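# Move parts bin from pass box onto bench

## Task

The door linking the two rooms is locked, so the bin of loose parts, which already sits inside the pass box set into the wall, must be taken out and placed on the bench with its entire bottom resting on the bench top. The pass box has two interlocked doors: either one can open only while the other is completely closed, and both have to be completely closed at the end. Afterwards release the bin and move the robots away from it; the result only counts if the bin stays in place with no robot holding it. No robot may topple or be left leaning.

## Robot and tools

Robots: two identical Hello Robot Stretch 3 units, r1 and r2. Each has a two-wheeled differential base (0.33 m long, 0.34 m wide) with a passive rear caster, a mast carrying a lift, and one telescoping arm that reaches out sideways to the robot's right. The base cannot slide sideways; to move the gripper forward or back you drive the base. Turning in place pivots about the point midway between the drive wheels, 0.05 m behind the front edge. With the arm pulled in and the wrist folded, a turn sweeps a circle of radius 0.28 m; an unfolded level wrist reaches outside it.

Frames: base frame has its origin on the floor between the drive wheels, x forward, y to the left, z up. Each robot reports everything in its own frames, so only images, lidar_m, wrist_depth_mm and head_depth_mm reveal where the two robots are relative to each other. hand_pose is in the base frame, at the point where closed fingertips meet; with wrist joints at zero its x axis points up, y back along the arm toward the mast, z toward the rear. Odometry frame is the base frame at scene start; base_odometry counts wheel rotation, so wheel slip shows up as false travel. Heading is positive to the left, range -3.142 to 3.142.

Tool execute_actions: argument actions is a list holding one action (or empty, which just reports state and images). An action maps robot name ("r1", "r2") to an object with optional "base", "joints", "contact_limits". base holds exactly one of: translate_m, a relative drive in metres from the base's current spot, -1 to 1, positive forward; or rotate_rad, a relative turn in radians, -3.2 to 3.2, positive counter-clockwise seen from above. joints are absolute targets, keyed by name: lift_m 0 to 1.1 (arm height on the mast), arm_m 0 to 0.52 (extension), wrist_yaw_rad -1.345 to 4.42 (0 along the arm, positive toward the robot's front, 3.0 folded over the base), wrist_pitch_rad -1.57 to 0.451 (0 level, negative tips fingers down), wrist_roll_rad -2.911 to 2.911 (0 fingers side by side, level), gripper_m -0.089 to 0.179 (larger is wider; actual fingertip gap is 0.007 to 0.025 m less, zero below 0.007), head_pan_rad -3.953 to 1.73 (0 forward, positive left, -1.57 looks along the arm), head_tilt_rad -1.53 to 0.419 (negative down). contact_limits takes arm_m: an effort percentage 1 to 100 at which the arm motion halts with contact_stop; lower is gentler, too low stops immediately. All motions in one action start together. Omitted joints or bases may still be driving toward older targets. Unknown keys or out-of-range values reject the whole call. An action runs at most 15 s. cameras picks images: r1_head_camera, r1_nav_camera, r1_wrist_camera, r2_head_camera, r2_nav_camera, r2_wrist_camera, or "all"; omitted/null means all, [] means none. If a result reports a stop, remaining calls in that same reply are skipped.

wait: seconds 0 to 10; commands nothing and returns state and images. zoom_image: camera name plus region [x0, y0, x1, y1] in that camera's pixels (top-left origin, max 504x504) from its latest full image. finished_scene: scene number; ends the scene irreversibly after the last command has been held, and reports success.

Results: base_status and joint_status tell how each commanded motion ended: done (for the base, wheels turned the full amount, slip or not), off_target (stopped short and may still push), contact_stop, time_out, torque_fault (old target dropped). on_its_own covers uncommanded parts; its "held at" is the held target, not the actual position. Arm or lift hitting something firmly gives contact_stop and the joint goes slack until commanded again; a slack lift may sag under load or keep pressing. Base, wrist and head have no contact stop and keep pushing. A wrist servo pushed hard for several seconds shuts off for 10 s (torque_fault) and goes limp. motor_effort is percent of maximum, positive toward higher joint values, bracketed number is the peak during the last action; readings carry offsets and noise. Positive wheel effort pushes forward. lidar_m: 12 ranges in metres, 30-degree sectors, 1st straight ahead then counter-clockwise (4th left, 7th behind, 10th right), in a plane 0.17 m above the floor, 0.15 to 12 m, '-' = nothing; sees table legs not tops, misses glass and its own robot, sees the other robot; own parts can block sectors 5, 6, 9, 10. wrist_depth_mm (45 to 1000) and head_depth_mm (280 to 4000, image sideways) are 7x7 grids of median depth, top-left first. base_tilt in degrees (forward and right positive), turned_by_wheels and turned_by_imu give rotation since the last result; each has a fixed bias up to about 4 degrees. Camera calibration lines give K and T_world_to_cam mapping the carrying robot's base frame to the camera.

Speed: base reaches 0.30 m/s and 1.9 rad/s only when stowed (lift_m under 0.30, arm_m under 0.03, wrist_yaw_rad over 2.54); otherwise 0.10 m/s and 0.63 rad/s. Identical drive commands can differ by up to 2.5 cm per metre between robots.

Gripper: close to a value below the object's width to grasp (lower squeezes harder, but a stall guard eases off so heavy or slick items can slip); open at least 0.02 above the touch value to release. Neither reading nor status confirms a grasp.

Avoid: robot-to-robot pressing (fails the run; once bases touch, even millimetres more is too much); tipping, which happens if the arm shoves something rigid with the gripper above about 0.45 m, on a repeated push after a contact_stop, when driving while gripping or hooking something fixed, or when snagging furniture, especially in reverse. If tilted, reverse the last move in small steps, pull the gripper free, and lower lift_m to about 0.2. Fold or unfold the wrist only with lift_m 0.32 to 0.95, wrist_pitch_rad -0.4 and roll near 0; folded, lift may drop to 0.25. With wrist_yaw_rad below -0.4 keep pitch at -0.5 or lower. Avoid drops, slips, slams and hard pushes. Between replies the robots keep holding their last command while the simulation runs, and loose objects may get nudged occasionally.

Each tool is called after ">>>" by a JSON object that holds its "method" and its "body".

## Session

>>> {"method": "execute_actions", "body": {"actions": []}}

Scene clock: 0.00 s.
r1.base_odometry: x=+0.000 y=+0.000 heading=+0.000 (m, m, rad; r1's odometry frame)
r1.turned_by_wheels: +0.000 (rad since the last result)
r1.turned_by_imu: +0.000 (rad since the last result)
r1.base_tilt: forward=+0.8 right=+0.9 (deg)
r1.lidar_m: 2.42 1.67 1.56 1.59 1.16 1.09 1.12 1.43 3.21 1.37 1.39 3.24
r1.head_depth_mm: 1804 2651 2961 2969 2968 2916 2277 / 1801 2674 3098 3054 3098 3049 2247 / 1797 2673 3230 3197 3218 3144 2258 / 1802 2663 3363 3352 3354 3281 2258 / 1800 2642 3053 3045 3030 2994 2277 / 1805 2466 2543 2527 2521 2531 2270 / 1800 2178 2183 2185 2168 2150 2112
r1.base_status: not commanded
r1.joint_positions: lift_m=+0.436 arm_m=+0.003 wrist_yaw_rad=+2.914 wrist_pitch_rad=-0.398 wrist_roll_rad=+0.002 gripper_m=+0.037 head_pan_rad=-0.008 head_tilt_rad=-0.006
r1.joint_status: not commanded
r1.motor_effort: left_wheel=+1 right_wheel=+1 lift_m=+34 arm_m=+0 wrist_yaw_rad=+1 wrist_pitch_rad=+5 wrist_roll_rad=+1 gripper_m=+0 head_pan_rad=+0 head_tilt_rad=+2 (%)
r1.hand_pose: x=+0.0300 y=+0.0734 z=+0.4530 quat_wxyz=(+0.218, +0.705, +0.060, +0.672) (m; r1's base frame)
r1.wrist_depth_mm: - - - - - - - / - - - - - - - / - - - - - - - / - - - - - - 966 / 899 - 892 853 855 820 809 / 727 736 - 690 691 697 680 / 627 621 614 616 592 592 590
r2.base_odometry: x=+0.000 y=+0.000 heading=+0.000 (m, m, rad; r2's odometry frame)
r2.turned_by_wheels: +0.000 (rad since the last result)
r2.turned_by_imu: +0.000 (rad since the last result)
r2.base_tilt: forward=-0.2 right=+1.1 (deg)
r2.lidar_m: 2.01 0.98 0.79 0.78 0.85 0.82 0.81 0.88 1.35 3.50 2.50 2.12
r2.head_depth_mm: 1929 3001 3603 3622 3647 2888 2007 / 1926 2974 3674 3688 3715 2905 2012 / 1911 2949 3716 3807 3759 2899 2018 / 1913 2942 3811 3821 3885 2943 2011 / 1916 2667 2769 2449 2141 2606 2041 / 1827 2020 2030 1693 1684 1984 1875 / 1588 1574 1571 1556 1552 1544 1541
r2.base_status: not commanded
r2.joint_positions: lift_m=+0.333 arm_m=-0.002 wrist_yaw_rad=+3.053 wrist_pitch_rad=-0.339 wrist_roll_rad=-0.001 gripper_m=+0.037 head_pan_rad=+0.016 head_tilt_rad=-0.020
r2.joint_status: not commanded
r2.motor_effort: left_wheel=+0 right_wheel=-1 lift_m=+24 arm_m=+0 wrist_yaw_rad=+1 wrist_pitch_rad=+4 wrist_roll_rad=+0 gripper_m=+0 head_pan_rad=+0 head_tilt_rad=+2 (%)
r2.hand_pose: x=-0.0007 y=+0.0901 z=+0.3635 quat_wxyz=(+0.150, +0.701, +0.089, +0.692) (m; r2's base frame)
r2.wrist_depth_mm: 731 - 717 720 709 727 712 / 806 803 789 779 779 765 757 / 866 865 852 838 843 815 821 / 828 873 887 872 857 870 874 / 693 695 - 697 716 716 718 / 575 583 - 581 591 597 592 / 491 495 - 516 498 506 501
pictures: r1_head_camera (sideways: a quarter turn clockwise sets it upright), r1_nav_camera (sideways: a quarter turn counterclockwise sets it upright), r1_wrist_camera, r2_head_camera (sideways: a quarter turn clockwise sets it upright), r2_nav_camera (sideways: a quarter turn counterclockwise sets it upright), r2_wrist_camera
Images, in order (width x height): r1_head_camera 896x504, r1_nav_camera 672x504, r1_wrist_camera 644x364, r2_head_camera 896x504, r2_nav_camera 672x504, r2_wrist_camera 644x364.

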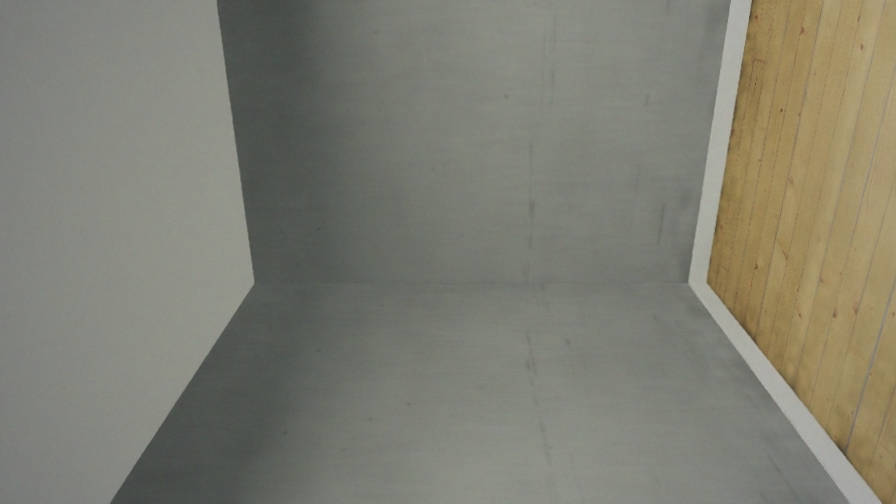

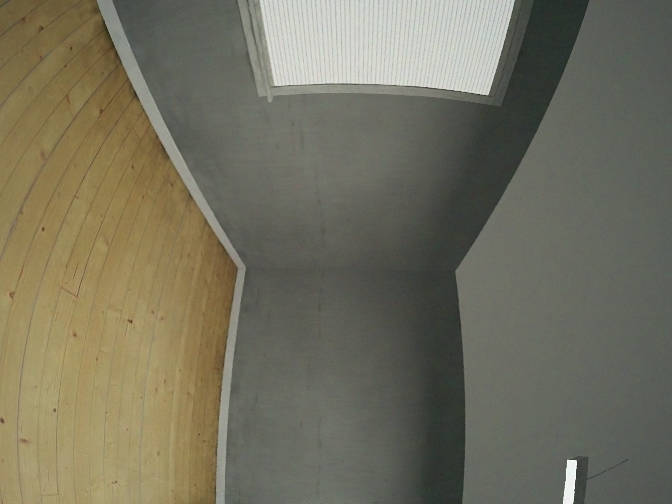

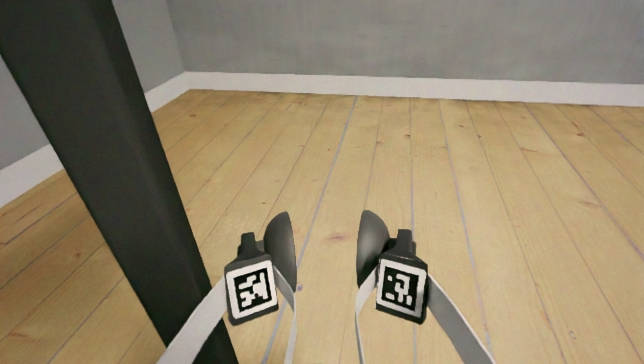

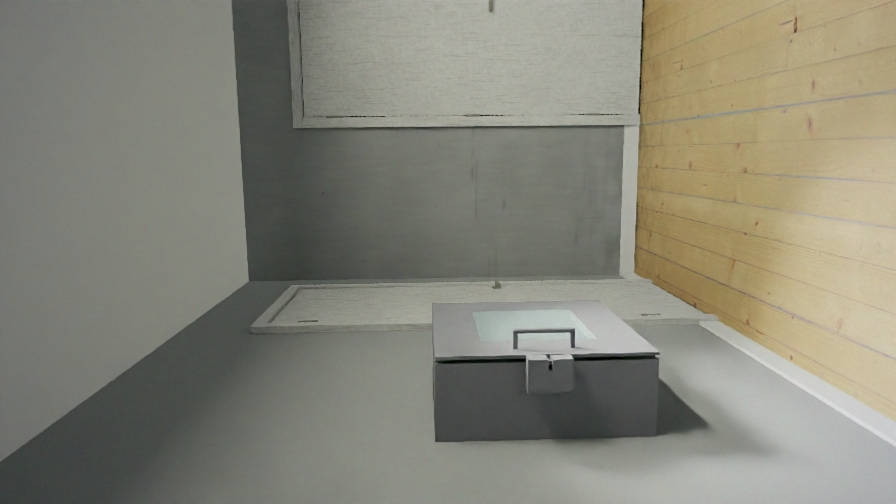

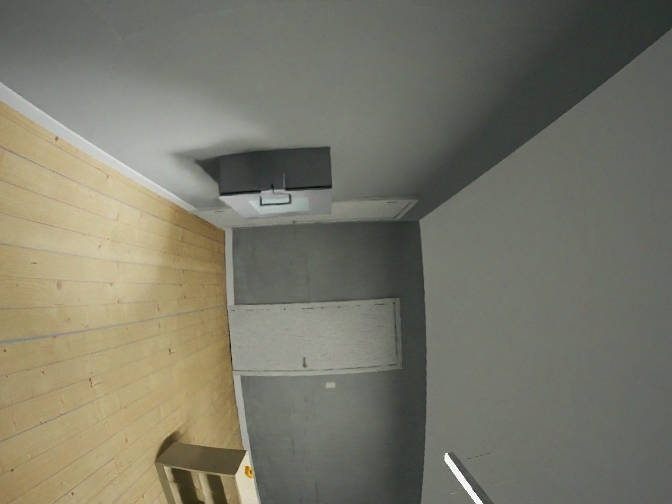

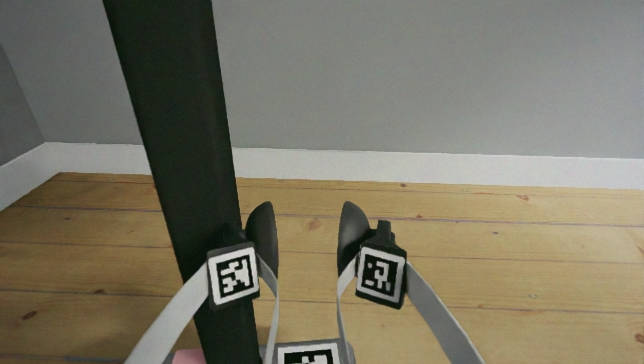

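>>> {"method": "execute_actions", "body": {"actions": [{"r1":{"joints":{"head_pan_rad":-3.1,"head_tilt_rad":-0.4}},"r2":{"joints":{"head_pan_rad":0.6,"head_tilt_rad":-0.3}}}], "cameras": ["r1_head_camera","r1_nav_camera","r2_head_camera","r2_nav_camera"]}}

>>> {"method": "execute_actions", "body": {"actions": [{"r1":{"joints":{"head_pan_rad":-2.0,"head_tilt_rad":-0.4}},"r2":{"joints":{"head_pan_rad":-1.2,"head_tilt_rad":-0.4}}}], "cameras": ["r1_head_camera","r1_nav_camera","r2_head_camera","r2_nav_camera"]}}

Scene clock: 10.07 s.
r1.base_odometry: x=+0.000 y=+0.000 heading=+0.000 (m, m, rad; r1's odometry frame)
r1.turned_by_wheels: +0.000 (rad since the last result)
r1.turned_by_imu: -0.001 (rad since the last result)
r1.base_tilt: forward=+0.8 right=+0.9 (deg)
r1.lidar_m: 2.42 1.67 1.56 1.59 1.16 1.09 1.11 1.44 3.20 1.37 1.39 3.21
r1.head_depth_mm: 892 943 996 1061 1132 1216 1306 / 929 984 1047 1117 1196 1285 1352 / 971 1032 1102 1175 1266 1370 1414 / 1021 1084 1156 1245 1351 1464 1413 / 1071 1143 1226 1324 1436 1569 1407 / 1124 1206 1302 1394 1535 1636 1403 / 1190 1211 1203 1239 1652 1721 1407
r1.base_status: not commanded
r1.joint_positions: lift_m=+0.436 arm_m=+0.003 wrist_yaw_rad=+2.914 wrist_pitch_rad=-0.398 wrist_roll_rad=+0.002 gripper_m=+0.037 head_pan_rad=-3.093 head_tilt_rad=-0.395
r1.joint_status: all done
r1.motor_effort: left_wheel=+1(1) right_wheel=+0(0) lift_m=+33(33) arm_m=+0(0) wrist_yaw_rad=-1(0) wrist_pitch_rad=+4(4) wrist_roll_rad=+1(1) gripper_m=+0(0) head_pan_rad=-2(30) head_tilt_rad=-1(18) (%)
r1.hand_pose: x=+0.0300 y=+0.0734 z=+0.4530 quat_wxyz=(+0.218, +0.705, +0.060, +0.672) (m; r1's base frame)
r1.wrist_depth_mm: - - - - - - - / - - - - - - - / - - - - - - - / - - - - - - - / 883 - 888 820 868 812 801 / 733 724 - 704 693 689 693 / 624 636 609 612 602 594 581
r2.base_odometry: x=+0.000 y=+0.000 heading=+0.000 (m, m, rad; r2's odometry frame)
r2.turned_by_wheels: +0.000 (rad since the last result)
r2.turned_by_imu: -0.003 (rad since the last result)
r2.base_tilt: forward=+0.0 right=+1.0 (deg)
r2.lidar_m: 2.01 0.98 0.78 0.78 0.85 0.82 0.81 0.88 1.35 3.50 2.49 2.13
r2.head_depth_mm: 1504 1608 1611 1732 2166 1833 1446 / 1286 1374 1476 1592 1728 1779 1453 / 1125 1191 1270 1346 1456 1578 1461 / 999 1048 1105 1174 1243 1329 1380 / 896 938 983 1035 1091 1162 1229 / 813 846 883 927 971 1024 1082 / 745 772 803 839 879 920 962
r2.base_status: not commanded
r2.joint_positions: lift_m=+0.333 arm_m=-0.002 wrist_yaw_rad=+3.053 wrist_pitch_rad=-0.339 wrist_roll_rad=-0.001 gripper_m=+0.037 head_pan_rad=+0.593 head_tilt_rad=-0.296
r2.joint_status: all done
r2.motor_effort: left_wheel=+0(0) right_wheel=-1(2) lift_m=+24(24) arm_m=+1(0) wrist_yaw_rad=+0(0) wrist_pitch_rad=+4(4) wrist_roll_rad=+1(1) gripper_m=+0(0) head_pan_rad=+2(22) head_tilt_rad=-1(18) (%)
r2.hand_pose: x=-0.0007 y=+0.0901 z=+0.3635 quat_wxyz=(+0.150, +0.701, +0.089, +0.692) (m; r2's base frame)
r2.wrist_depth_mm: 733 - 723 725 713 701 702 / 791 801 776 778 772 762 756 / 854 856 856 843 848 823 830 / 831 881 891 872 870 861 861 / 702 696 - 702 717 715 724 / 575 578 - 585 584 591 598 / 486 496 - 513 502 504 507
pictures: r1_head_camera (sideways: a quarter turn clockwise sets it upright), r1_nav_camera (sideways: a quarter turn counterclockwise sets it upright), r2_head_camera (sideways: a quarter turn clockwise sets it upright), r2_nav_camera (sideways: a quarter turn counterclockwise sets it upright)
camera_calibration (this result's frames):
r1_head_camera: T_world_to_cam=[[0.357317, 0.0300023, -0.933501, 1.2342], [0.0299069, -0.999339, -0.0206708, 0.0284323], [-0.933504, -0.0205321, -0.357978, 0.426099], [0, 0, 0, 1]] pos_world=[-0.0440841, 0.000133479, 1.30525]
r1_nav_camera: T_world_to_cam=[[-0.417889, -0.0451299, 0.907377, -1.14592], [-0.0944917, 0.995508, 0.00599552, 0.0400837], [-0.903571, -0.0832341, -0.420276, 0.506723], [0, 0, 0, 1]] pos_world=[-0.0172186, -0.0494422, 1.2525]
r2_head_camera: T_world_to_cam=[[-0.282553, -0.159441, -0.945908, 1.25402], [-0.567662, 0.822682, 0.0308963, -0.0284549], [0.773255, 0.545686, -0.32296, 0.377929], [0, 0, 0, 1]] pos_world=[0.0459396, 0.0171219, 1.30913]
r2_nav_camera: T_world_to_cam=[[0.257581, 0.105347, 0.960497, -1.2072], [0.51282, -0.857394, -0.0434869, 0.0987268], [0.818943, 0.503764, -0.274872, 0.313541], [0, 0, 0, 1]] pos_world=[0.00355096, 0.053872, 1.24999]
Images, in order (width x height): r1_head_camera 896x504, r1_nav_camera 672x504, r2_head_camera 896x504, r2_nav_camera 672x504.

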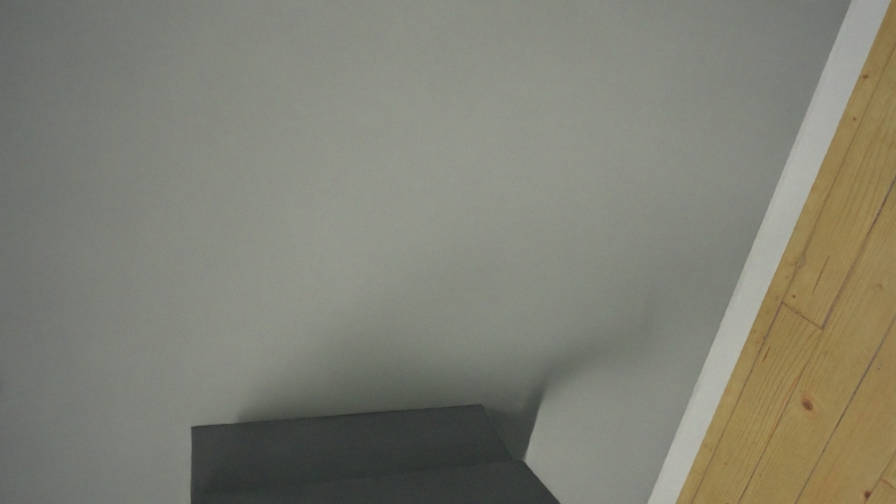

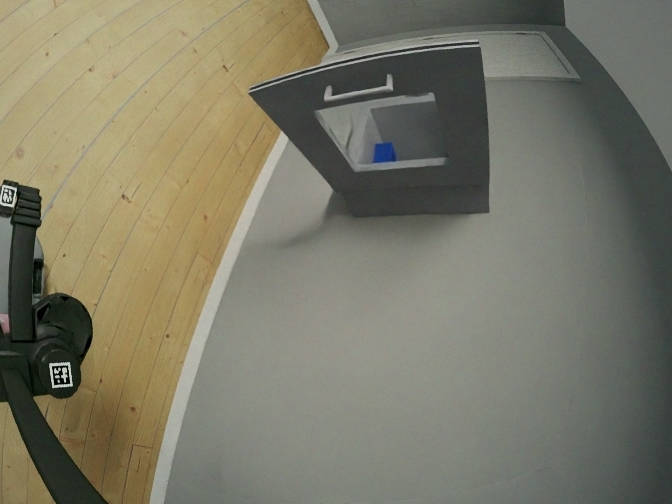

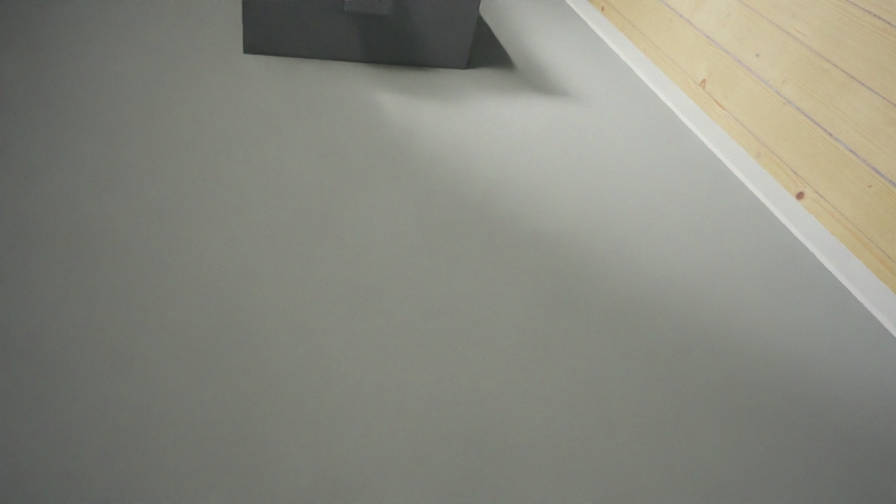

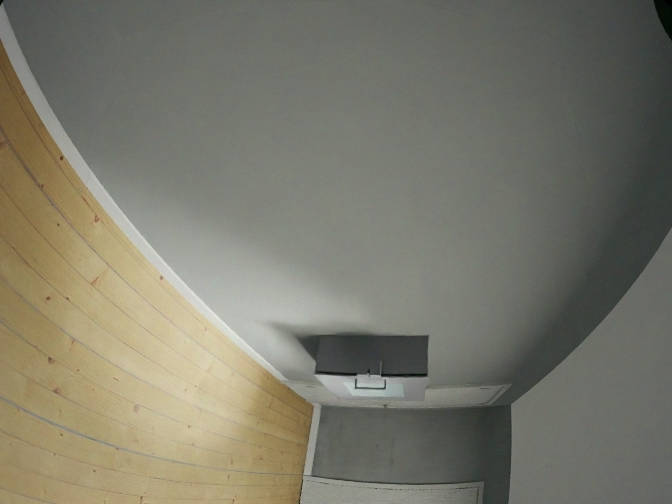

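Scene clock: 11.47 s.
r1.base_odometry: x=+0.000 y=+0.000 heading=+0.000 (m, m, rad; r1's odometry frame)
r1.turned_by_wheels: +0.000 (rad since the last result)
r1.turned_by_imu: +0.000 (rad since the last result)
r1.base_tilt: forward=+0.8 right=+0.9 (deg)
r1.lidar_m: 2.42 1.66 1.56 1.59 1.16 1.09 1.11 1.43 3.22 1.37 1.39 3.23
r1.head_depth_mm: 2693 2840 3016 2911 852 1654 1419 / 2715 2875 3119 3272 2363 1768 1416 / 2730 2867 3077 3239 2361 1772 1414 / 2701 2869 3067 3229 2337 1763 1414 / 2686 2870 3074 3227 2343 1757 1403 / 2700 2863 3043 3229 2335 1755 1407 / 2712 2849 3040 3225 2311 1752 1403
r1.base_status: not commanded
r1.joint_positions: lift_m=+0.436 arm_m=+0.003 wrist_yaw_rad=+2.914 wrist_pitch_rad=-0.398 wrist_roll_rad=+0.002 gripper_m=+0.037 head_pan_rad=-2.007 head_tilt_rad=-0.395
r1.joint_status: all done
r1.motor_effort: left_wheel=+1(1) right_wheel=+1(1) lift_m=+33(33) arm_m=+0(0) wrist_yaw_rad=+0(0) wrist_pitch_rad=+4(4) wrist_roll_rad=+0(1) gripper_m=-1(0) head_pan_rad=+2(29) head_tilt_rad=+0(1) (%)
r1.hand_pose: x=+0.0300 y=+0.0734 z=+0.4530 quat_wxyz=(+0.218, +0.705, +0.060, +0.672) (m; r1's base frame)
r1.wrist_depth_mm: - - - - - - - / - - - - - - - / - - - - - - - / - - - - - - 995 / 908 - 879 825 862 806 821 / 747 732 - 714 688 683 683 / 628 630 612 605 592 602 590
r2.base_odometry: x=+0.000 y=+0.000 heading=+0.000 (m, m, rad; r2's odometry frame)
r2.turned_by_wheels: +0.000 (rad since the last result)
r2.turned_by_imu: +0.000 (rad since the last result)
r2.base_tilt: forward=-0.1 right=+1.0 (deg)
r2.lidar_m: 2.02 0.98 0.79 0.78 0.85 0.82 0.81 0.88 1.34 3.52 2.49 2.12
r2.head_depth_mm: 2897 3066 3280 3129 2179 1663 1346 / 3052 3236 3489 3163 2183 1662 1344 / 3186 3406 3662 3214 2194 1673 1346 / 3347 3577 - 3178 2200 1656 1348 / 3535 3808 - 3003 2201 1677 1347 / 3770 - - 2769 2229 1678 1355 / - - - 2568 2233 1688 1365
r2.base_status: not commanded
r2.joint_positions: lift_m=+0.333 arm_m=-0.002 wrist_yaw_rad=+3.053 wrist_pitch_rad=-0.339 wrist_roll_rad=-0.001 gripper_m=+0.037 head_pan_rad=-1.193 head_tilt_rad=-0.395
r2.joint_status: all done
r2.motor_effort: left_wheel=+0(0) right_wheel=-1(0) lift_m=+24(24) arm_m=+0(1) wrist_yaw_rad=+0(0) wrist_pitch_rad=+4(4) wrist_roll_rad=+1(1) gripper_m=+0(1) head_pan_rad=-2(29) head_tilt_rad=-2(10) (%)
r2.hand_pose: x=-0.0007 y=+0.0901 z=+0.3635 quat_wxyz=(+0.150, +0.701, +0.089, +0.692) (m; r2's base frame)
r2.wrist_depth_mm: 735 - 725 713 707 705 701 / 792 806 782 779 772 763 753 / 843 865 832 842 821 826 816 / 836 879 889 869 868 867 860 / 690 694 - 702 707 710 718 / 571 576 - 585 594 593 593 / 491 497 - 516 506 505 509
pictures: r1_head_camera (sideways: a quarter turn clockwise sets it upright), r1_nav_camera (sideways: a quarter turn counterclockwise sets it upright), r2_head_camera (sideways: a quarter turn clockwise sets it upright), r2_nav_camera (sideways: a quarter turn counterclockwise sets it upright)
camera_calibration (this result's frames):
r1_head_camera: T_world_to_cam=[[0.14016, 0.330128, -0.933473, 1.23548], [0.897919, -0.439675, -0.0206723, 0.0231394], [-0.417249, -0.835285, -0.358053, 0.423047], [0, 0, 0, 1]] pos_world=[-0.017426, -0.0443285, 1.30524]
r1_nav_camera: T_world_to_cam=[[-0.155031, -0.390761, 0.907343, -1.14748], [-0.924654, 0.380761, 0.00599186, 0.0451524], [-0.347822, -0.83805, -0.420348, 0.503428], [0, 0, 0, 1]] pos_world=[0.0389592, -0.0436848, 1.2525]
r2_head_camera: T_world_to_cam=[[-0.12955, 0.395605, -0.909238, 1.20523], [0.925902, 0.37642, 0.0318543, -0.0388087], [0.354857, -0.837738, -0.415057, 0.500334], [0, 0, 0, 1]] pos_world=[0.0145238, -0.0430385, 1.30474]
r2_nav_camera: T_world_to_cam=[[0.0826449, -0.361254, 0.928798, -1.16475], [-0.948472, -0.314579, -0.0379594, 0.100439], [0.305893, -0.877801, -0.368638, 0.438703], [0, 0, 0, 1]] pos_world=[0.0573282, -0.0040801, 1.24735]
Images, in order (width x height): r1_head_camera 896x504, r1_nav_camera 672x504, r2_head_camera 896x504, r2_nav_camera 672x504.

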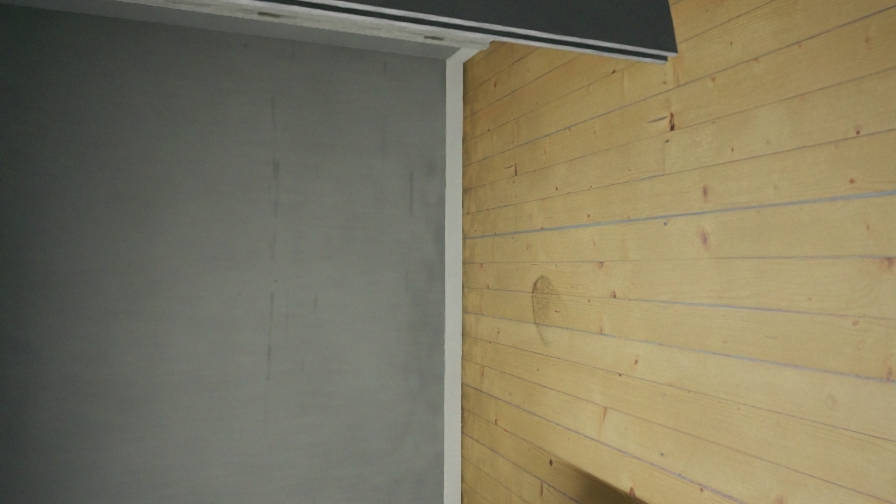

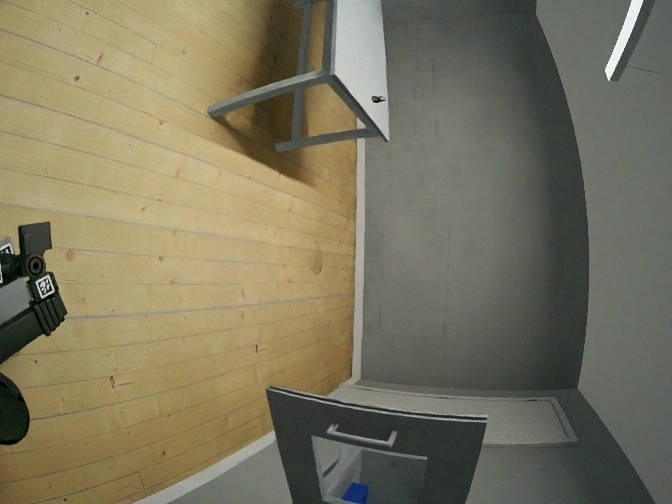

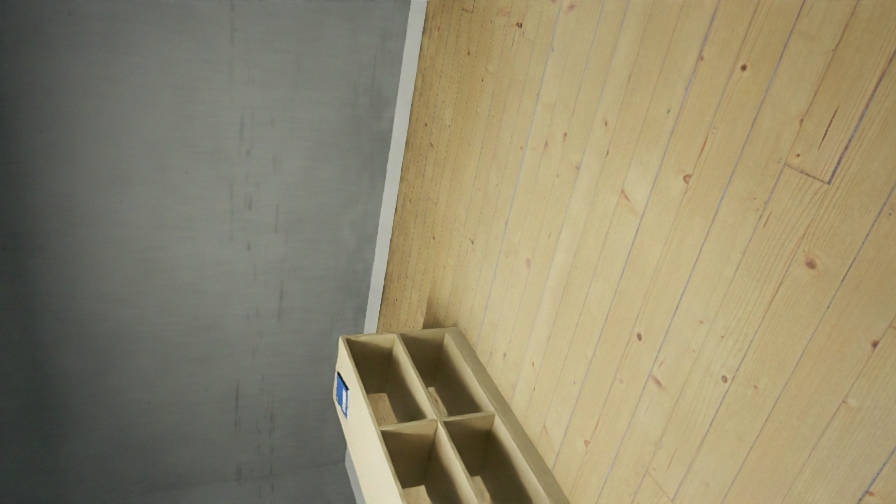

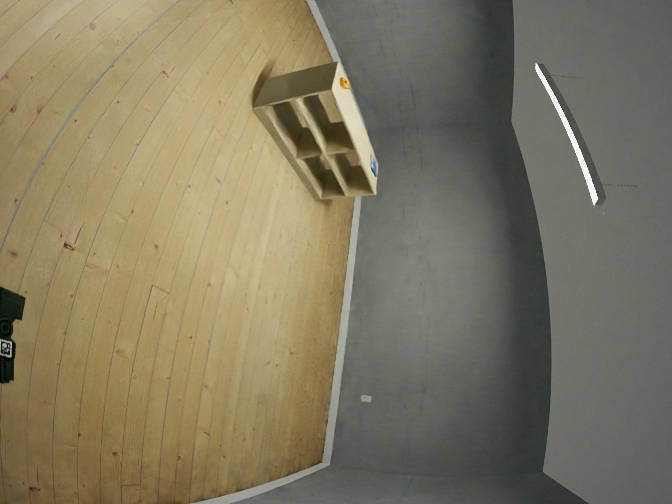

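>>> {"method": "execute_actions", "body": {"actions": [{"r1":{"joints":{"head_pan_rad":-2.6,"head_tilt_rad":-0.25}},"r2":{"joints":{"head_pan_rad":0.3,"head_tilt_rad":-0.2}}}], "cameras": ["r1_head_camera","r2_head_camera"]}}

Scene clock: 29.60 s.
r1.base_odometry: x=+0.000 y=+0.000 heading=+0.000 (m, m, rad; r1's odometry frame)
r1.turned_by_wheels: +0.000 (rad since the last result)
r1.turned_by_imu: -0.001 (rad since the last result)
r1.base_tilt: forward=+0.8 right=+0.9 (deg)
r1.lidar_m: 2.42 1.66 1.56 1.59 1.16 1.09 1.11 1.43 3.21 1.37 1.39 3.24
r1.head_depth_mm: 1166 1204 1237 1273 1313 1355 1398 / 1298 1335 1260 1302 1407 1527 1533 / 1460 1508 1092 1174 1194 1757 1603 / 1661 1736 958 1759 1532 1918 1599 / 1932 2026 851 1676 998 970 1607 / 2298 2410 770 784 827 869 1598 / 2770 2865 3004 3123 2969 2083 1593
r1.base_status: not commanded
r1.joint_positions: lift_m=+0.436 arm_m=+0.003 wrist_yaw_rad=+2.914 wrist_pitch_rad=-0.398 wrist_roll_rad=+0.002 gripper_m=+0.037 head_pan_rad=-2.593 head_tilt_rad=-0.261
r1.joint_status: all done
r1.motor_effort: left_wheel=+1(1) right_wheel=+0(0) lift_m=+33(33) arm_m=+0(0) wrist_yaw_rad=+0(0) wrist_pitch_rad=+4(4) wrist_roll_rad=+0(1) gripper_m=+0(0) head_pan_rad=-3(22) head_tilt_rad=+4(14) (%)
r1.hand_pose: x=+0.0300 y=+0.0734 z=+0.4530 quat_wxyz=(+0.218, +0.705, +0.060, +0.672) (m; r1's base frame)
r1.wrist_depth_mm: - - - - - - - / - - - - - - - / - - - - - - - / - - - - - - 985 / 876 - 874 828 858 829 808 / 748 736 - 704 695 694 681 / 614 629 607 613 596 601 592
r2.base_odometry: x=+0.000 y=+0.000 heading=+0.000 (m, m, rad; r2's odometry frame)
r2.turned_by_wheels: +0.000 (rad since the last result)
r2.turned_by_imu: -0.005 (rad since the last result)
r2.base_tilt: forward=-0.1 right=+1.0 (deg)
r2.lidar_m: 2.00 0.98 0.78 0.78 0.85 0.82 0.81 0.88 1.35 3.51 2.50 2.13
r2.head_depth_mm: 2998 3422 3558 3728 3010 2053 1577 / 2769 3134 3331 3629 3019 2064 1577 / 2151 2259 1876 1757 2529 2079 1583 / 1658 1728 1715 1759 1927 1902 1586 / 1360 1398 1432 1475 1533 1569 1546 / 1143 1173 1206 1235 1257 1297 1330 / 995 1017 1035 1052 1082 1100 1125
r2.base_status: not commanded
r2.joint_positions: lift_m=+0.333 arm_m=-0.002 wrist_yaw_rad=+3.053 wrist_pitch_rad=-0.339 wrist_roll_rad=-0.001 gripper_m=+0.037 head_pan_rad=+0.293 head_tilt_rad=-0.211
r2.joint_status: all done
r2.motor_effort: left_wheel=+0(0) right_wheel=+0(1) lift_m=+24(24) arm_m=+0(2) wrist_yaw_rad=+0(0) wrist_pitch_rad=+5(5) wrist_roll_rad=+0(0) gripper_m=+0(0) head_pan_rad=+2(30) head_tilt_rad=+4(17) (%)
r2.hand_pose: x=-0.0007 y=+0.0901 z=+0.3635 quat_wxyz=(+0.150, +0.701, +0.089, +0.692) (m; r2's base frame)
r2.wrist_depth_mm: 729 - 735 712 711 709 711 / 786 792 775 770 773 759 764 / 843 863 843 834 836 818 816 / 812 867 874 881 868 852 862 / 687 700 - 705 710 719 725 / 580 578 - 585 586 593 600 / 489 497 - 513 507 502 506
pictures: r1_head_camera (sideways: a quarter turn clockwise sets it upright), r2_head_camera (sideways: a quarter turn clockwise sets it upright)
camera_calibration (this result's frames):
r1_head_camera: T_world_to_cam=[[0.189707, 0.130686, -0.973105, 1.28695], [0.503132, -0.864023, -0.0179506, 0.0220076], [-0.843131, -0.486195, -0.229663, 0.258549], [0, 0, 0, 1]] pos_world=[-0.0372253, -0.0234655, 1.31211]
r2_head_camera: T_world_to_cam=[[-0.239207, -0.0453501, -0.969909, 1.28511], [-0.30164, 0.952955, 0.0298356, -0.0287], [0.922927, 0.2997, -0.241633, 0.271169], [0, 0, 0, 1]] pos_world=[0.0484819, 0.00436046, 1.31282]
Images, in order (width x height): r1_head_camera 896x504, r2_head_camera 896x504.

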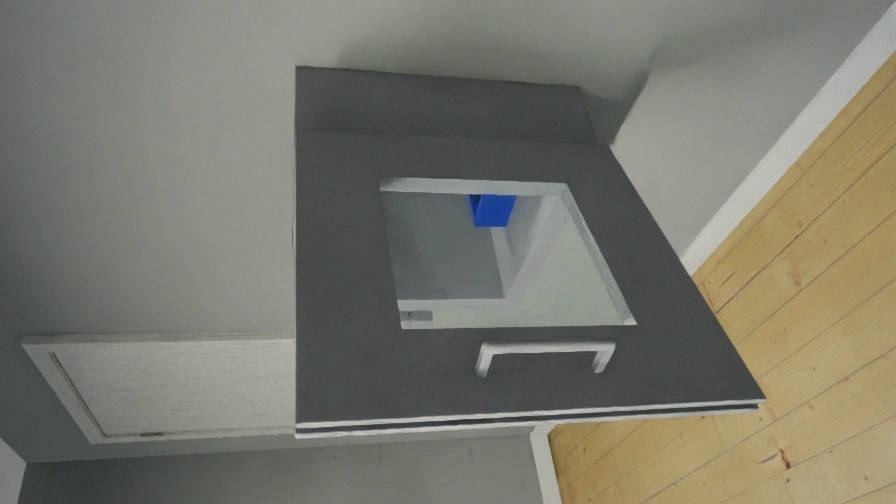

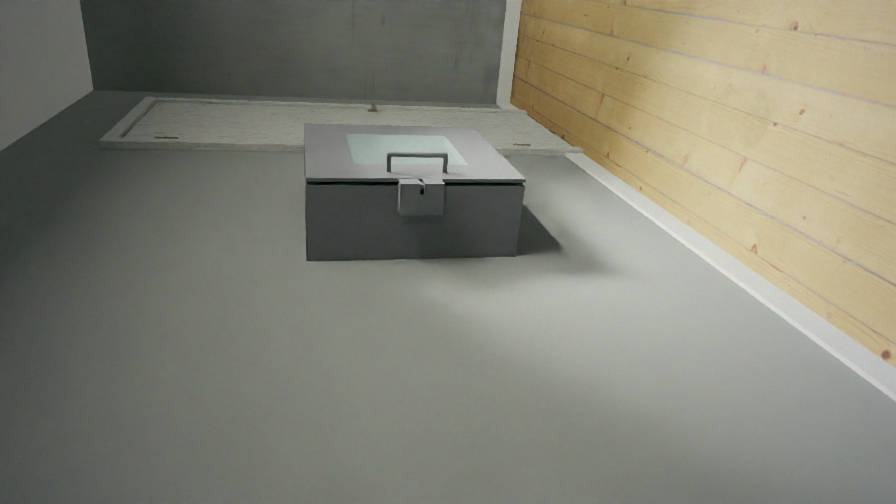

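>>> {"method": "execute_actions", "body": {"actions": [{"r1":{"base":{"rotate_rad":-1.85},"joints":{"lift_m":0.28,"head_pan_rad":-1.2,"head_tilt_rad":-0.3}}}], "cameras": []}}

>>> {"method": "execute_actions", "body": {"actions": [{"r1":{"base":{"translate_m":1.0}}}], "cameras": ["r1_head_camera","r1_nav_camera"]}}

Scene clock: 53.37 s.
r1.base_odometry: x=+0.000 y=+0.000 heading=-1.850 (m, m, rad; r1's odometry frame)
r1.turned_by_wheels: -1.850 (rad since the last result)
r1.turned_by_imu: -1.868 (rad since the last result)
r1.base_tilt: forward=+0.9 right=+0.9 (deg)
r1.lidar_m: 3.20 1.37 2.53 3.23 1.92 1.57 1.56 1.34 1.10 1.09 1.21 1.91
r1.head_depth_mm: 915 952 993 1037 1085 1138 1200 / 957 998 1048 1095 1150 1202 1277 / 1006 1055 1105 1159 1220 1288 1363 / 1062 1111 1169 1234 1306 1380 1441 / 1121 1184 1246 1318 1394 1480 1514 / 1190 1255 1281 1330 1467 1608 1540 / 1270 1341 1089 1113 1144 1740 1533
r1.base_status: done
r1.joint_positions: lift_m=+0.280 arm_m=+0.003 wrist_yaw_rad=+2.914 wrist_pitch_rad=-0.398 wrist_roll_rad=+0.002 gripper_m=+0.037 head_pan_rad=-1.207 head_tilt_rad=-0.297
r1.joint_status: all done
r1.motor_effort: left_wheel=+3(13) right_wheel=-2(6) lift_m=+20(24) arm_m=+0(0) wrist_yaw_rad=+0(1) wrist_pitch_rad=+5(4) wrist_roll_rad=+1(0) gripper_m=+0(1) head_pan_rad=+1(30) head_tilt_rad=-2(6) (%)
r1.hand_pose: x=+0.0300 y=+0.0734 z=+0.2977 quat_wxyz=(+0.218, +0.705, +0.060, +0.672) (m; r1's base frame)
r1.wrist_depth_mm: - - - - - - - / - - - - - - - / - - - - 968 959 917 / 810 - 754 759 748 725 720 / 635 - 639 599 625 596 580 / 527 526 - 535 500 501 490 / 461 - - 453 434 437 428
r2.base_odometry: x=+0.000 y=+0.000 heading=+0.000 (m, m, rad; r2's odometry frame)
r2.turned_by_wheels: +0.000 (rad since the last result)
r2.turned_by_imu: -0.006 (rad since the last result)
r2.base_tilt: forward=-0.1 right=+1.0 (deg)
r2.lidar_m: 2.01 0.98 0.79 0.78 0.85 0.82 0.81 0.88 1.35 3.51 2.49 2.12
r2.head_depth_mm: 3045 3430 3540 3736 2971 2056 1573 / 2793 3179 3303 3565 3010 2077 1573 / 2162 2235 1862 1761 2519 2097 1581 / 1662 1712 1720 1775 1927 1907 1588 / 1366 1395 1443 1480 1516 1569 1534 / 1144 1173 1200 1232 1264 1293 1330 / 993 1013 1031 1058 1078 1101 1129
r2.base_status: not commanded
r2.joint_positions: lift_m=+0.333 arm_m=-0.002 wrist_yaw_rad=+3.053 wrist_pitch_rad=-0.339 wrist_roll_rad=-0.001 gripper_m=+0.037 head_pan_rad=+0.293 head_tilt_rad=-0.211
r2.joint_status: not commanded
r2.motor_effort: left_wheel=+0(0) right_wheel=-1(1) lift_m=+24(24) arm_m=+1(0) wrist_yaw_rad=+0(0) wrist_pitch_rad=+4(4) wrist_roll_rad=+1(1) gripper_m=+0(0) head_pan_rad=+2(2) head_tilt_rad=+4(5) (%)
r2.hand_pose: x=-0.0007 y=+0.0901 z=+0.3635 quat_wxyz=(+0.150, +0.701, +0.089, +0.692) (m; r2's base frame)
r2.wrist_depth_mm: 738 - 721 730 707 703 700 / 803 812 778 775 774 747 764 / 848 876 845 834 823 821 836 / 839 867 878 864 868 869 860 / 682 699 - 701 718 718 728 / 568 579 - 586 591 590 594 / 492 493 - 512 499 502 504
pictures: none
No camera images: the call's "cameras" was empty. Leave "cameras" out to get every camera's image.

Scene clock: 58.37 s.
r1.base_odometry: x=-0.275 y=-0.961 heading=-1.850 (m, m, rad; r1's odometry frame)
r1.turned_by_wheels: +0.000 (rad since the last result)
r1.turned_by_imu: +0.002 (rad since the last result)
r1.base_tilt: forward=+0.8 right=+0.9 (deg)
r1.lidar_m: 2.22 1.00 0.70 2.12 3.13 2.57 2.54 1.55 1.27 1.26 1.40 2.17
r1.head_depth_mm: 1063 1104 1472 - 1202 1324 1389 / 1116 1163 1372 1566 1217 1402 1453 / 1171 1226 1125 1235 1250 1494 1522 / 1238 1296 1364 1413 1510 1602 1541 / 1307 1374 1440 1528 1621 1723 1546 / 1373 1439 1518 1612 1720 1812 1543 / 1460 1540 1629 1738 1857 1904 1534
r1.base_status: done
r1.joint_positions: lift_m=+0.280 arm_m=+0.003 wrist_yaw_rad=+2.914 wrist_pitch_rad=-0.398 wrist_roll_rad=+0.002 gripper_m=+0.037 head_pan_rad=-1.207 head_tilt_rad=-0.297
r1.joint_status: not commanded
r1.motor_effort: left_wheel=+3(13) right_wheel=-2(3) lift_m=+20(20) arm_m=+0(0) wrist_yaw_rad=-1(0) wrist_pitch_rad=+4(4) wrist_roll_rad=+0(0) gripper_m=+0(0) head_pan_rad=+3(3) head_tilt_rad=+0(1) (%)
r1.hand_pose: x=+0.0300 y=+0.0734 z=+0.2977 quat_wxyz=(+0.218, +0.705, +0.060, +0.672) (m; r1's base frame)
r1.wrist_depth_mm: - - - - - - - / - - - - - - 905 / - - - 917 953 933 873 / 809 - 764 751 727 736 710 / 633 - 646 608 626 589 580 / 529 523 - 526 501 500 493 / 466 - - 452 433 434 423
r2.base_odometry: x=+0.000 y=+0.000 heading=+0.000 (m, m, rad; r2's odometry frame)
r2.turned_by_wheels: +0.000 (rad since the last result)
r2.turned_by_imu: -0.001 (rad since the last result)
r2.base_tilt: forward=+0.0 right=+1.1 (deg)
r2.lidar_m: 2.01 0.98 0.79 0.78 0.85 0.81 0.81 0.88 1.35 3.51 2.50 2.12
r2.head_depth_mm: 3016 3444 3562 3680 2983 2063 1570 / 2808 3184 3349 3585 3007 2079 1570 / 2141 2247 1876 1753 2544 2080 1577 / 1673 1719 1712 1754 1908 1911 1598 / 1357 1395 1431 1484 1517 1563 1531 / 1147 1172 1201 1235 1272 1294 1329 / 995 1015 1032 1052 1081 1101 1124
r2.base_status: not commanded
r2.joint_positions: lift_m=+0.333 arm_m=-0.002 wrist_yaw_rad=+3.053 wrist_pitch_rad=-0.339 wrist_roll_rad=-0.001 gripper_m=+0.037 head_pan_rad=+0.293 head_tilt_rad=-0.211
r2.joint_status: not commanded
r2.motor_effort: left_wheel=+0(0) right_wheel=-1(1) lift_m=+24(24) arm_m=+0(0) wrist_yaw_rad=+0(0) wrist_pitch_rad=+4(4) wrist_roll_rad=+0(1) gripper_m=+0(0) head_pan_rad=+2(2) head_tilt_rad=+4(5) (%)
r2.hand_pose: x=-0.0007 y=+0.0901 z=+0.3635 quat_wxyz=(+0.150, +0.701, +0.089, +0.692) (m; r2's base frame)
r2.wrist_depth_mm: 734 - 727 719 719 713 695 / 791 800 781 775 765 761 758 / 848 863 849 845 847 817 829 / 824 872 876 877 865 856 861 / 688 696 - 710 708 715 731 / 574 582 - 580 588 598 597 / 488 495 - 513 497 506 502
pictures: r1_head_camera (sideways: a quarter turn clockwise sets it upright), r1_nav_camera (sideways: a quarter turn counterclockwise sets it upright)
camera_calibration (this result's frames):
r1_head_camera: T_world_to_cam=[[-0.105978, 0.242999, -0.96422, 1.27714], [0.941539, 0.336384, -0.0187111, 0.0203225], [0.319801, -0.909834, -0.264443, 0.296722], [0, 0, 0, 1]] pos_world=[0.0213223, -0.0472122, 1.31029]
r1_nav_camera: T_world_to_cam=[[0.139945, -0.298022, 0.944245, -1.19744], [-0.917475, -0.397656, 0.0104697, 0.0392779], [0.372364, -0.867786, -0.329078, 0.380259], [0, 0, 0, 1]] pos_world=[0.0620176, -0.0112611, 1.2554]
Images, in order (width x height): r1_head_camera 896x504, r1_nav_camera 672x504.

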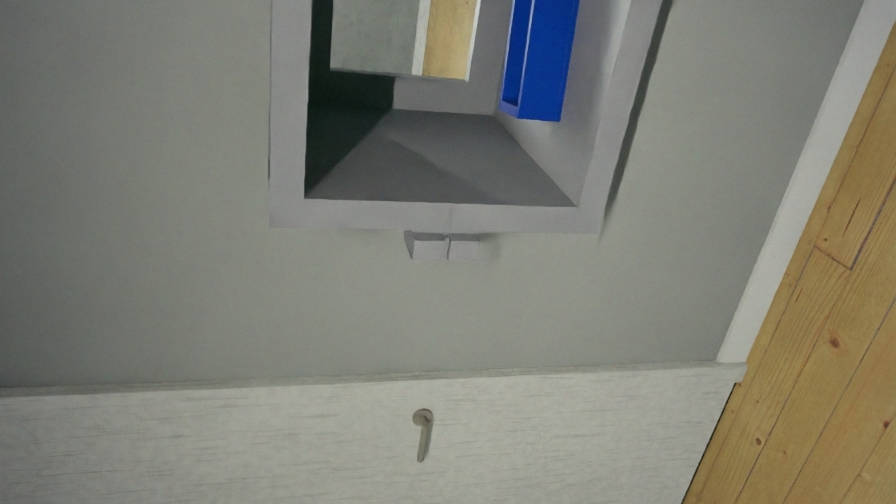

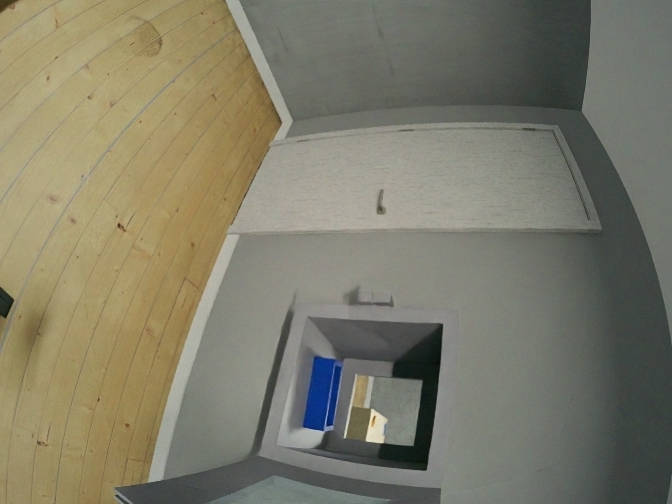

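>>> {"method": "execute_actions", "body": {"actions": [{"r1":{"base":{"rotate_rad":-1.57},"joints":{"head_pan_rad":0,"head_tilt_rad":-0.4}}}], "cameras": []}}

>>> {"method": "execute_actions", "body": {"actions": [{"r1":{"base":{"translate_m":0.48}}}], "cameras": ["r1_head_camera","r1_nav_camera"]}}

Scene clock: 70.73 s.
r1.base_odometry: x=-0.275 y=-0.961 heading=+2.864 (m, m, rad; r1's odometry frame)
r1.turned_by_wheels: -1.570 (rad since the last result)
r1.turned_by_imu: -1.580 (rad since the last result)
r1.base_tilt: forward=+0.8 right=+0.9 (deg)
r1.lidar_m: 1.26 1.40 2.22 2.23 1.07 0.70 2.12 3.12 2.56 2.54 1.53 1.27
r1.head_depth_mm: 1010 1049 805 1229 1299 734 1386 / 1028 1062 946 996 1002 1470 1421 / 1043 1084 3234 1409 1374 1493 1415 / 1056 1103 - 1299 1397 1533 1407 / 1069 1124 1604 1316 1435 1562 1411 / 1088 1135 1297 1310 1451 1586 1406 / 1105 1032 1064 1139 1490 1611 1398
r1.base_status: done
r1.joint_positions: lift_m=+0.280 arm_m=+0.003 wrist_yaw_rad=+2.914 wrist_pitch_rad=-0.398 wrist_roll_rad=+0.002 gripper_m=+0.037 head_pan_rad=-0.007 head_tilt_rad=-0.396
r1.joint_status: all done
r1.motor_effort: left_wheel=+4(13) right_wheel=-1(7) lift_m=+20(20) arm_m=-1(0) wrist_yaw_rad=+0(0) wrist_pitch_rad=+4(5) wrist_roll_rad=+0(0) gripper_m=+0(0) head_pan_rad=+2(27) head_tilt_rad=+0(7) (%)
r1.hand_pose: x=+0.0300 y=+0.0734 z=+0.2977 quat_wxyz=(+0.218, +0.705, +0.060, +0.672) (m; r1's base frame)
r1.wrist_depth_mm: - - - - - - - / - - - - - - - / 850 - - 1000 980 951 927 / 806 - 767 769 752 723 709 / 636 - 645 608 624 590 580 / 527 522 - 527 502 501 500 / 462 - - 457 432 427 429
r2.base_odometry: x=+0.000 y=+0.000 heading=+0.000 (m, m, rad; r2's odometry frame)
r2.turned_by_wheels: +0.000 (rad since the last result)
r2.turned_by_imu: -0.003 (rad since the last result)
r2.base_tilt: forward=+0.0 right=+1.1 (deg)
r2.lidar_m: 2.00 0.98 0.78 0.78 0.85 0.82 0.81 0.88 1.35 3.51 2.49 2.11
r2.head_depth_mm: 3026 3416 3575 3686 3004 2066 1580 / 2770 3169 3321 3568 3052 2076 1576 / 2146 2231 1869 1767 2557 2051 1580 / 1672 1725 1710 1763 1921 1906 1588 / 1357 1394 1437 1473 1525 1570 1541 / 1149 1177 1199 1229 1262 1292 1320 / 996 1014 1035 1053 1078 1099 1126
r2.base_status: not commanded
r2.joint_positions: lift_m=+0.333 arm_m=-0.002 wrist_yaw_rad=+3.053 wrist_pitch_rad=-0.339 wrist_roll_rad=-0.001 gripper_m=+0.037 head_pan_rad=+0.293 head_tilt_rad=-0.211
r2.joint_status: not commanded
r2.motor_effort: left_wheel=+0(0) right_wheel=-1(1) lift_m=+24(24) arm_m=+1(1) wrist_yaw_rad=+0(0) wrist_pitch_rad=+4(4) wrist_roll_rad=+1(1) gripper_m=-1(0) head_pan_rad=+2(2) head_tilt_rad=+4(4) (%)
r2.hand_pose: x=-0.0007 y=+0.0901 z=+0.3635 quat_wxyz=(+0.150, +0.701, +0.089, +0.692) (m; r2's base frame)
r2.wrist_depth_mm: 737 - 717 724 714 709 696 / 786 796 786 787 778 758 765 / 843 853 851 833 829 831 817 / 829 868 878 876 862 880 863 / 690 686 - 699 714 725 724 / 573 578 - 583 590 588 594 / 491 497 - 512 500 504 504
pictures: none
No camera images: the call's "cameras" was empty. Leave "cameras" out to get every camera's image.

Scene clock: 74.07 s.
r1.base_odometry: x=-0.737 y=-0.830 heading=+2.864 (m, m, rad; r1's odometry frame)
r1.turned_by_wheels: +0.000 (rad since the last result)
r1.turned_by_imu: +0.001 (rad since the last result)
r1.base_tilt: forward=+0.8 right=+0.9 (deg)
r1.lidar_m: 0.79 0.88 1.38 2.13 2.38 1.32 1.17 3.22 2.65 1.84 0.96 0.79
r1.head_depth_mm: 619 642 587 563 590 627 680 / 628 650 1034 1092 936 734 980 / 639 661 2933 2836 923 758 1004 / 647 672 - 3255 934 755 1031 / 658 682 - 1205 932 756 1051 / 667 525 1052 1097 957 754 1079 / 677 532 815 841 864 778 1106
r1.base_status: done
r1.joint_positions: lift_m=+0.280 arm_m=+0.003 wrist_yaw_rad=+2.914 wrist_pitch_rad=-0.398 wrist_roll_rad=+0.002 gripper_m=+0.037 head_pan_rad=-0.007 head_tilt_rad=-0.396
r1.joint_status: not commanded
r1.motor_effort: left_wheel=+3(14) right_wheel=-1(4) lift_m=+20(20) arm_m=-1(0) wrist_yaw_rad=+0(0) wrist_pitch_rad=+4(4) wrist_roll_rad=+0(1) gripper_m=+0(0) head_pan_rad=+3(3) head_tilt_rad=-1(2) (%)
r1.hand_pose: x=+0.0300 y=+0.0734 z=+0.2977 quat_wxyz=(+0.218, +0.705, +0.060, +0.672) (m; r1's base frame)
r1.wrist_depth_mm: - - - - - - 876 / - - - - - - 897 / - - - 981 950 936 866 / 795 - 766 761 756 727 709 / 633 - 647 609 621 600 571 / 528 517 - 532 501 502 497 / 462 - - 455 442 430 423
r2.base_odometry: x=+0.000 y=+0.000 heading=+0.000 (m, m, rad; r2's odometry frame)
r2.turned_by_wheels: +0.000 (rad since the last result)
r2.turned_by_imu: -0.001 (rad since the last result)
r2.base_tilt: forward=-0.2 right=+1.0 (deg)
r2.lidar_m: 2.01 0.98 0.79 0.78 0.85 0.82 0.81 0.88 1.34 3.51 2.49 2.12
r2.head_depth_mm: 3048 3428 3601 3678 2966 2069 1573 / 2809 3150 3369 3540 2992 2063 1586 / 2132 2256 1887 1756 2541 2089 1577 / 1663 1722 1720 1758 1917 1921 1586 / 1360 1394 1434 1473 1524 1570 1536 / 1143 1175 1204 1236 1266 1301 1332 / 994 1012 1035 1055 1084 1106 1133
r2.base_status: not commanded
r2.joint_positions: lift_m=+0.333 arm_m=-0.002 wrist_yaw_rad=+3.053 wrist_pitch_rad=-0.339 wrist_roll_rad=-0.001 gripper_m=+0.037 head_pan_rad=+0.293 head_tilt_rad=-0.211
r2.joint_status: not commanded
r2.motor_effort: left_wheel=+0(0) right_wheel=+0(1) lift_m=+24(24) arm_m=+0(0) wrist_yaw_rad=+0(0) wrist_pitch_rad=+4(4) wrist_roll_rad=+1(1) gripper_m=+0(0) head_pan_rad=+2(2) head_tilt_rad=+4(5) (%)
r2.hand_pose: x=-0.0007 y=+0.0901 z=+0.3635 quat_wxyz=(+0.150, +0.701, +0.089, +0.692) (m; r2's base frame)
r2.wrist_depth_mm: 741 - 720 729 715 708 701 / 788 788 780 766 777 765 755 / 843 869 852 845 838 827 809 / 826 877 878 870 871 856 863 / 687 694 - 700 711 717 722 / 577 587 - 583 588 591 597 / 487 494 - 513 501 504 502
pictures: r1_head_camera (sideways: a quarter turn clockwise sets it upright), r1_nav_camera (sideways: a quarter turn counterclockwise sets it upright)
camera_calibration (this result's frames):
r1_head_camera: T_world_to_cam=[[-0.359262, -0.0100154, -0.933183, 1.23815], [0.0258737, 0.999451, -0.0206876, 0.0284787], [0.932878, -0.0315771, -0.358805, 0.415792], [0, 0, 0, 1]] pos_world=[0.0562015, -0.00293302, 1.3052]
r1_nav_camera: T_world_to_cam=[[0.42056, 0.0217404, 0.907004, -1.15055], [0.0388113, -0.999229, 0.00595491, 0.0393234], [0.906434, 0.0326976, -0.42108, 0.496728], [0, 0, 0, 1]] pos_world=[0.0320969, 0.0480646, 1.25248]
Images, in order (width x height): r1_head_camera 896x504, r1_nav_camera 672x504.

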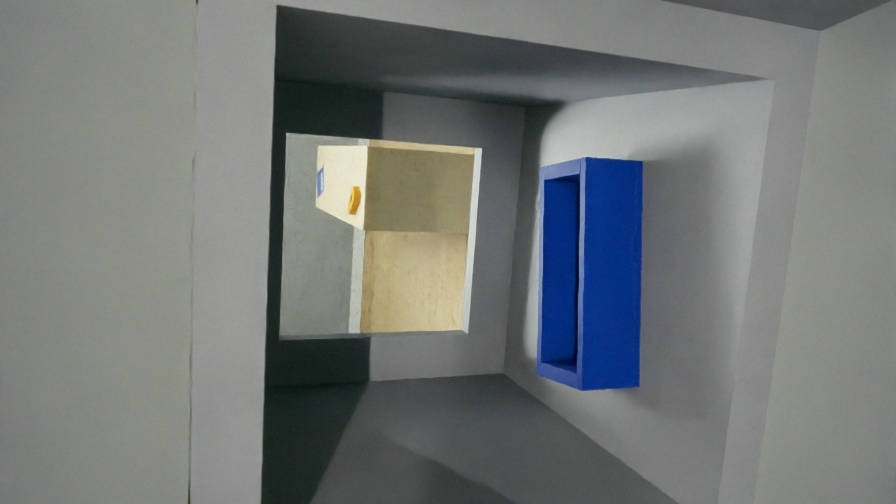

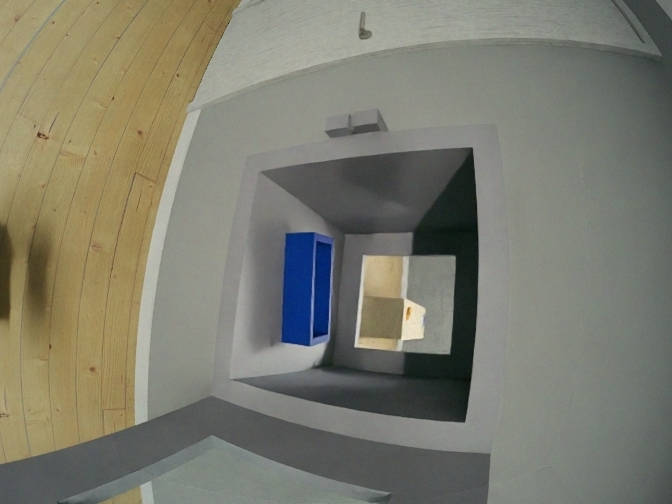

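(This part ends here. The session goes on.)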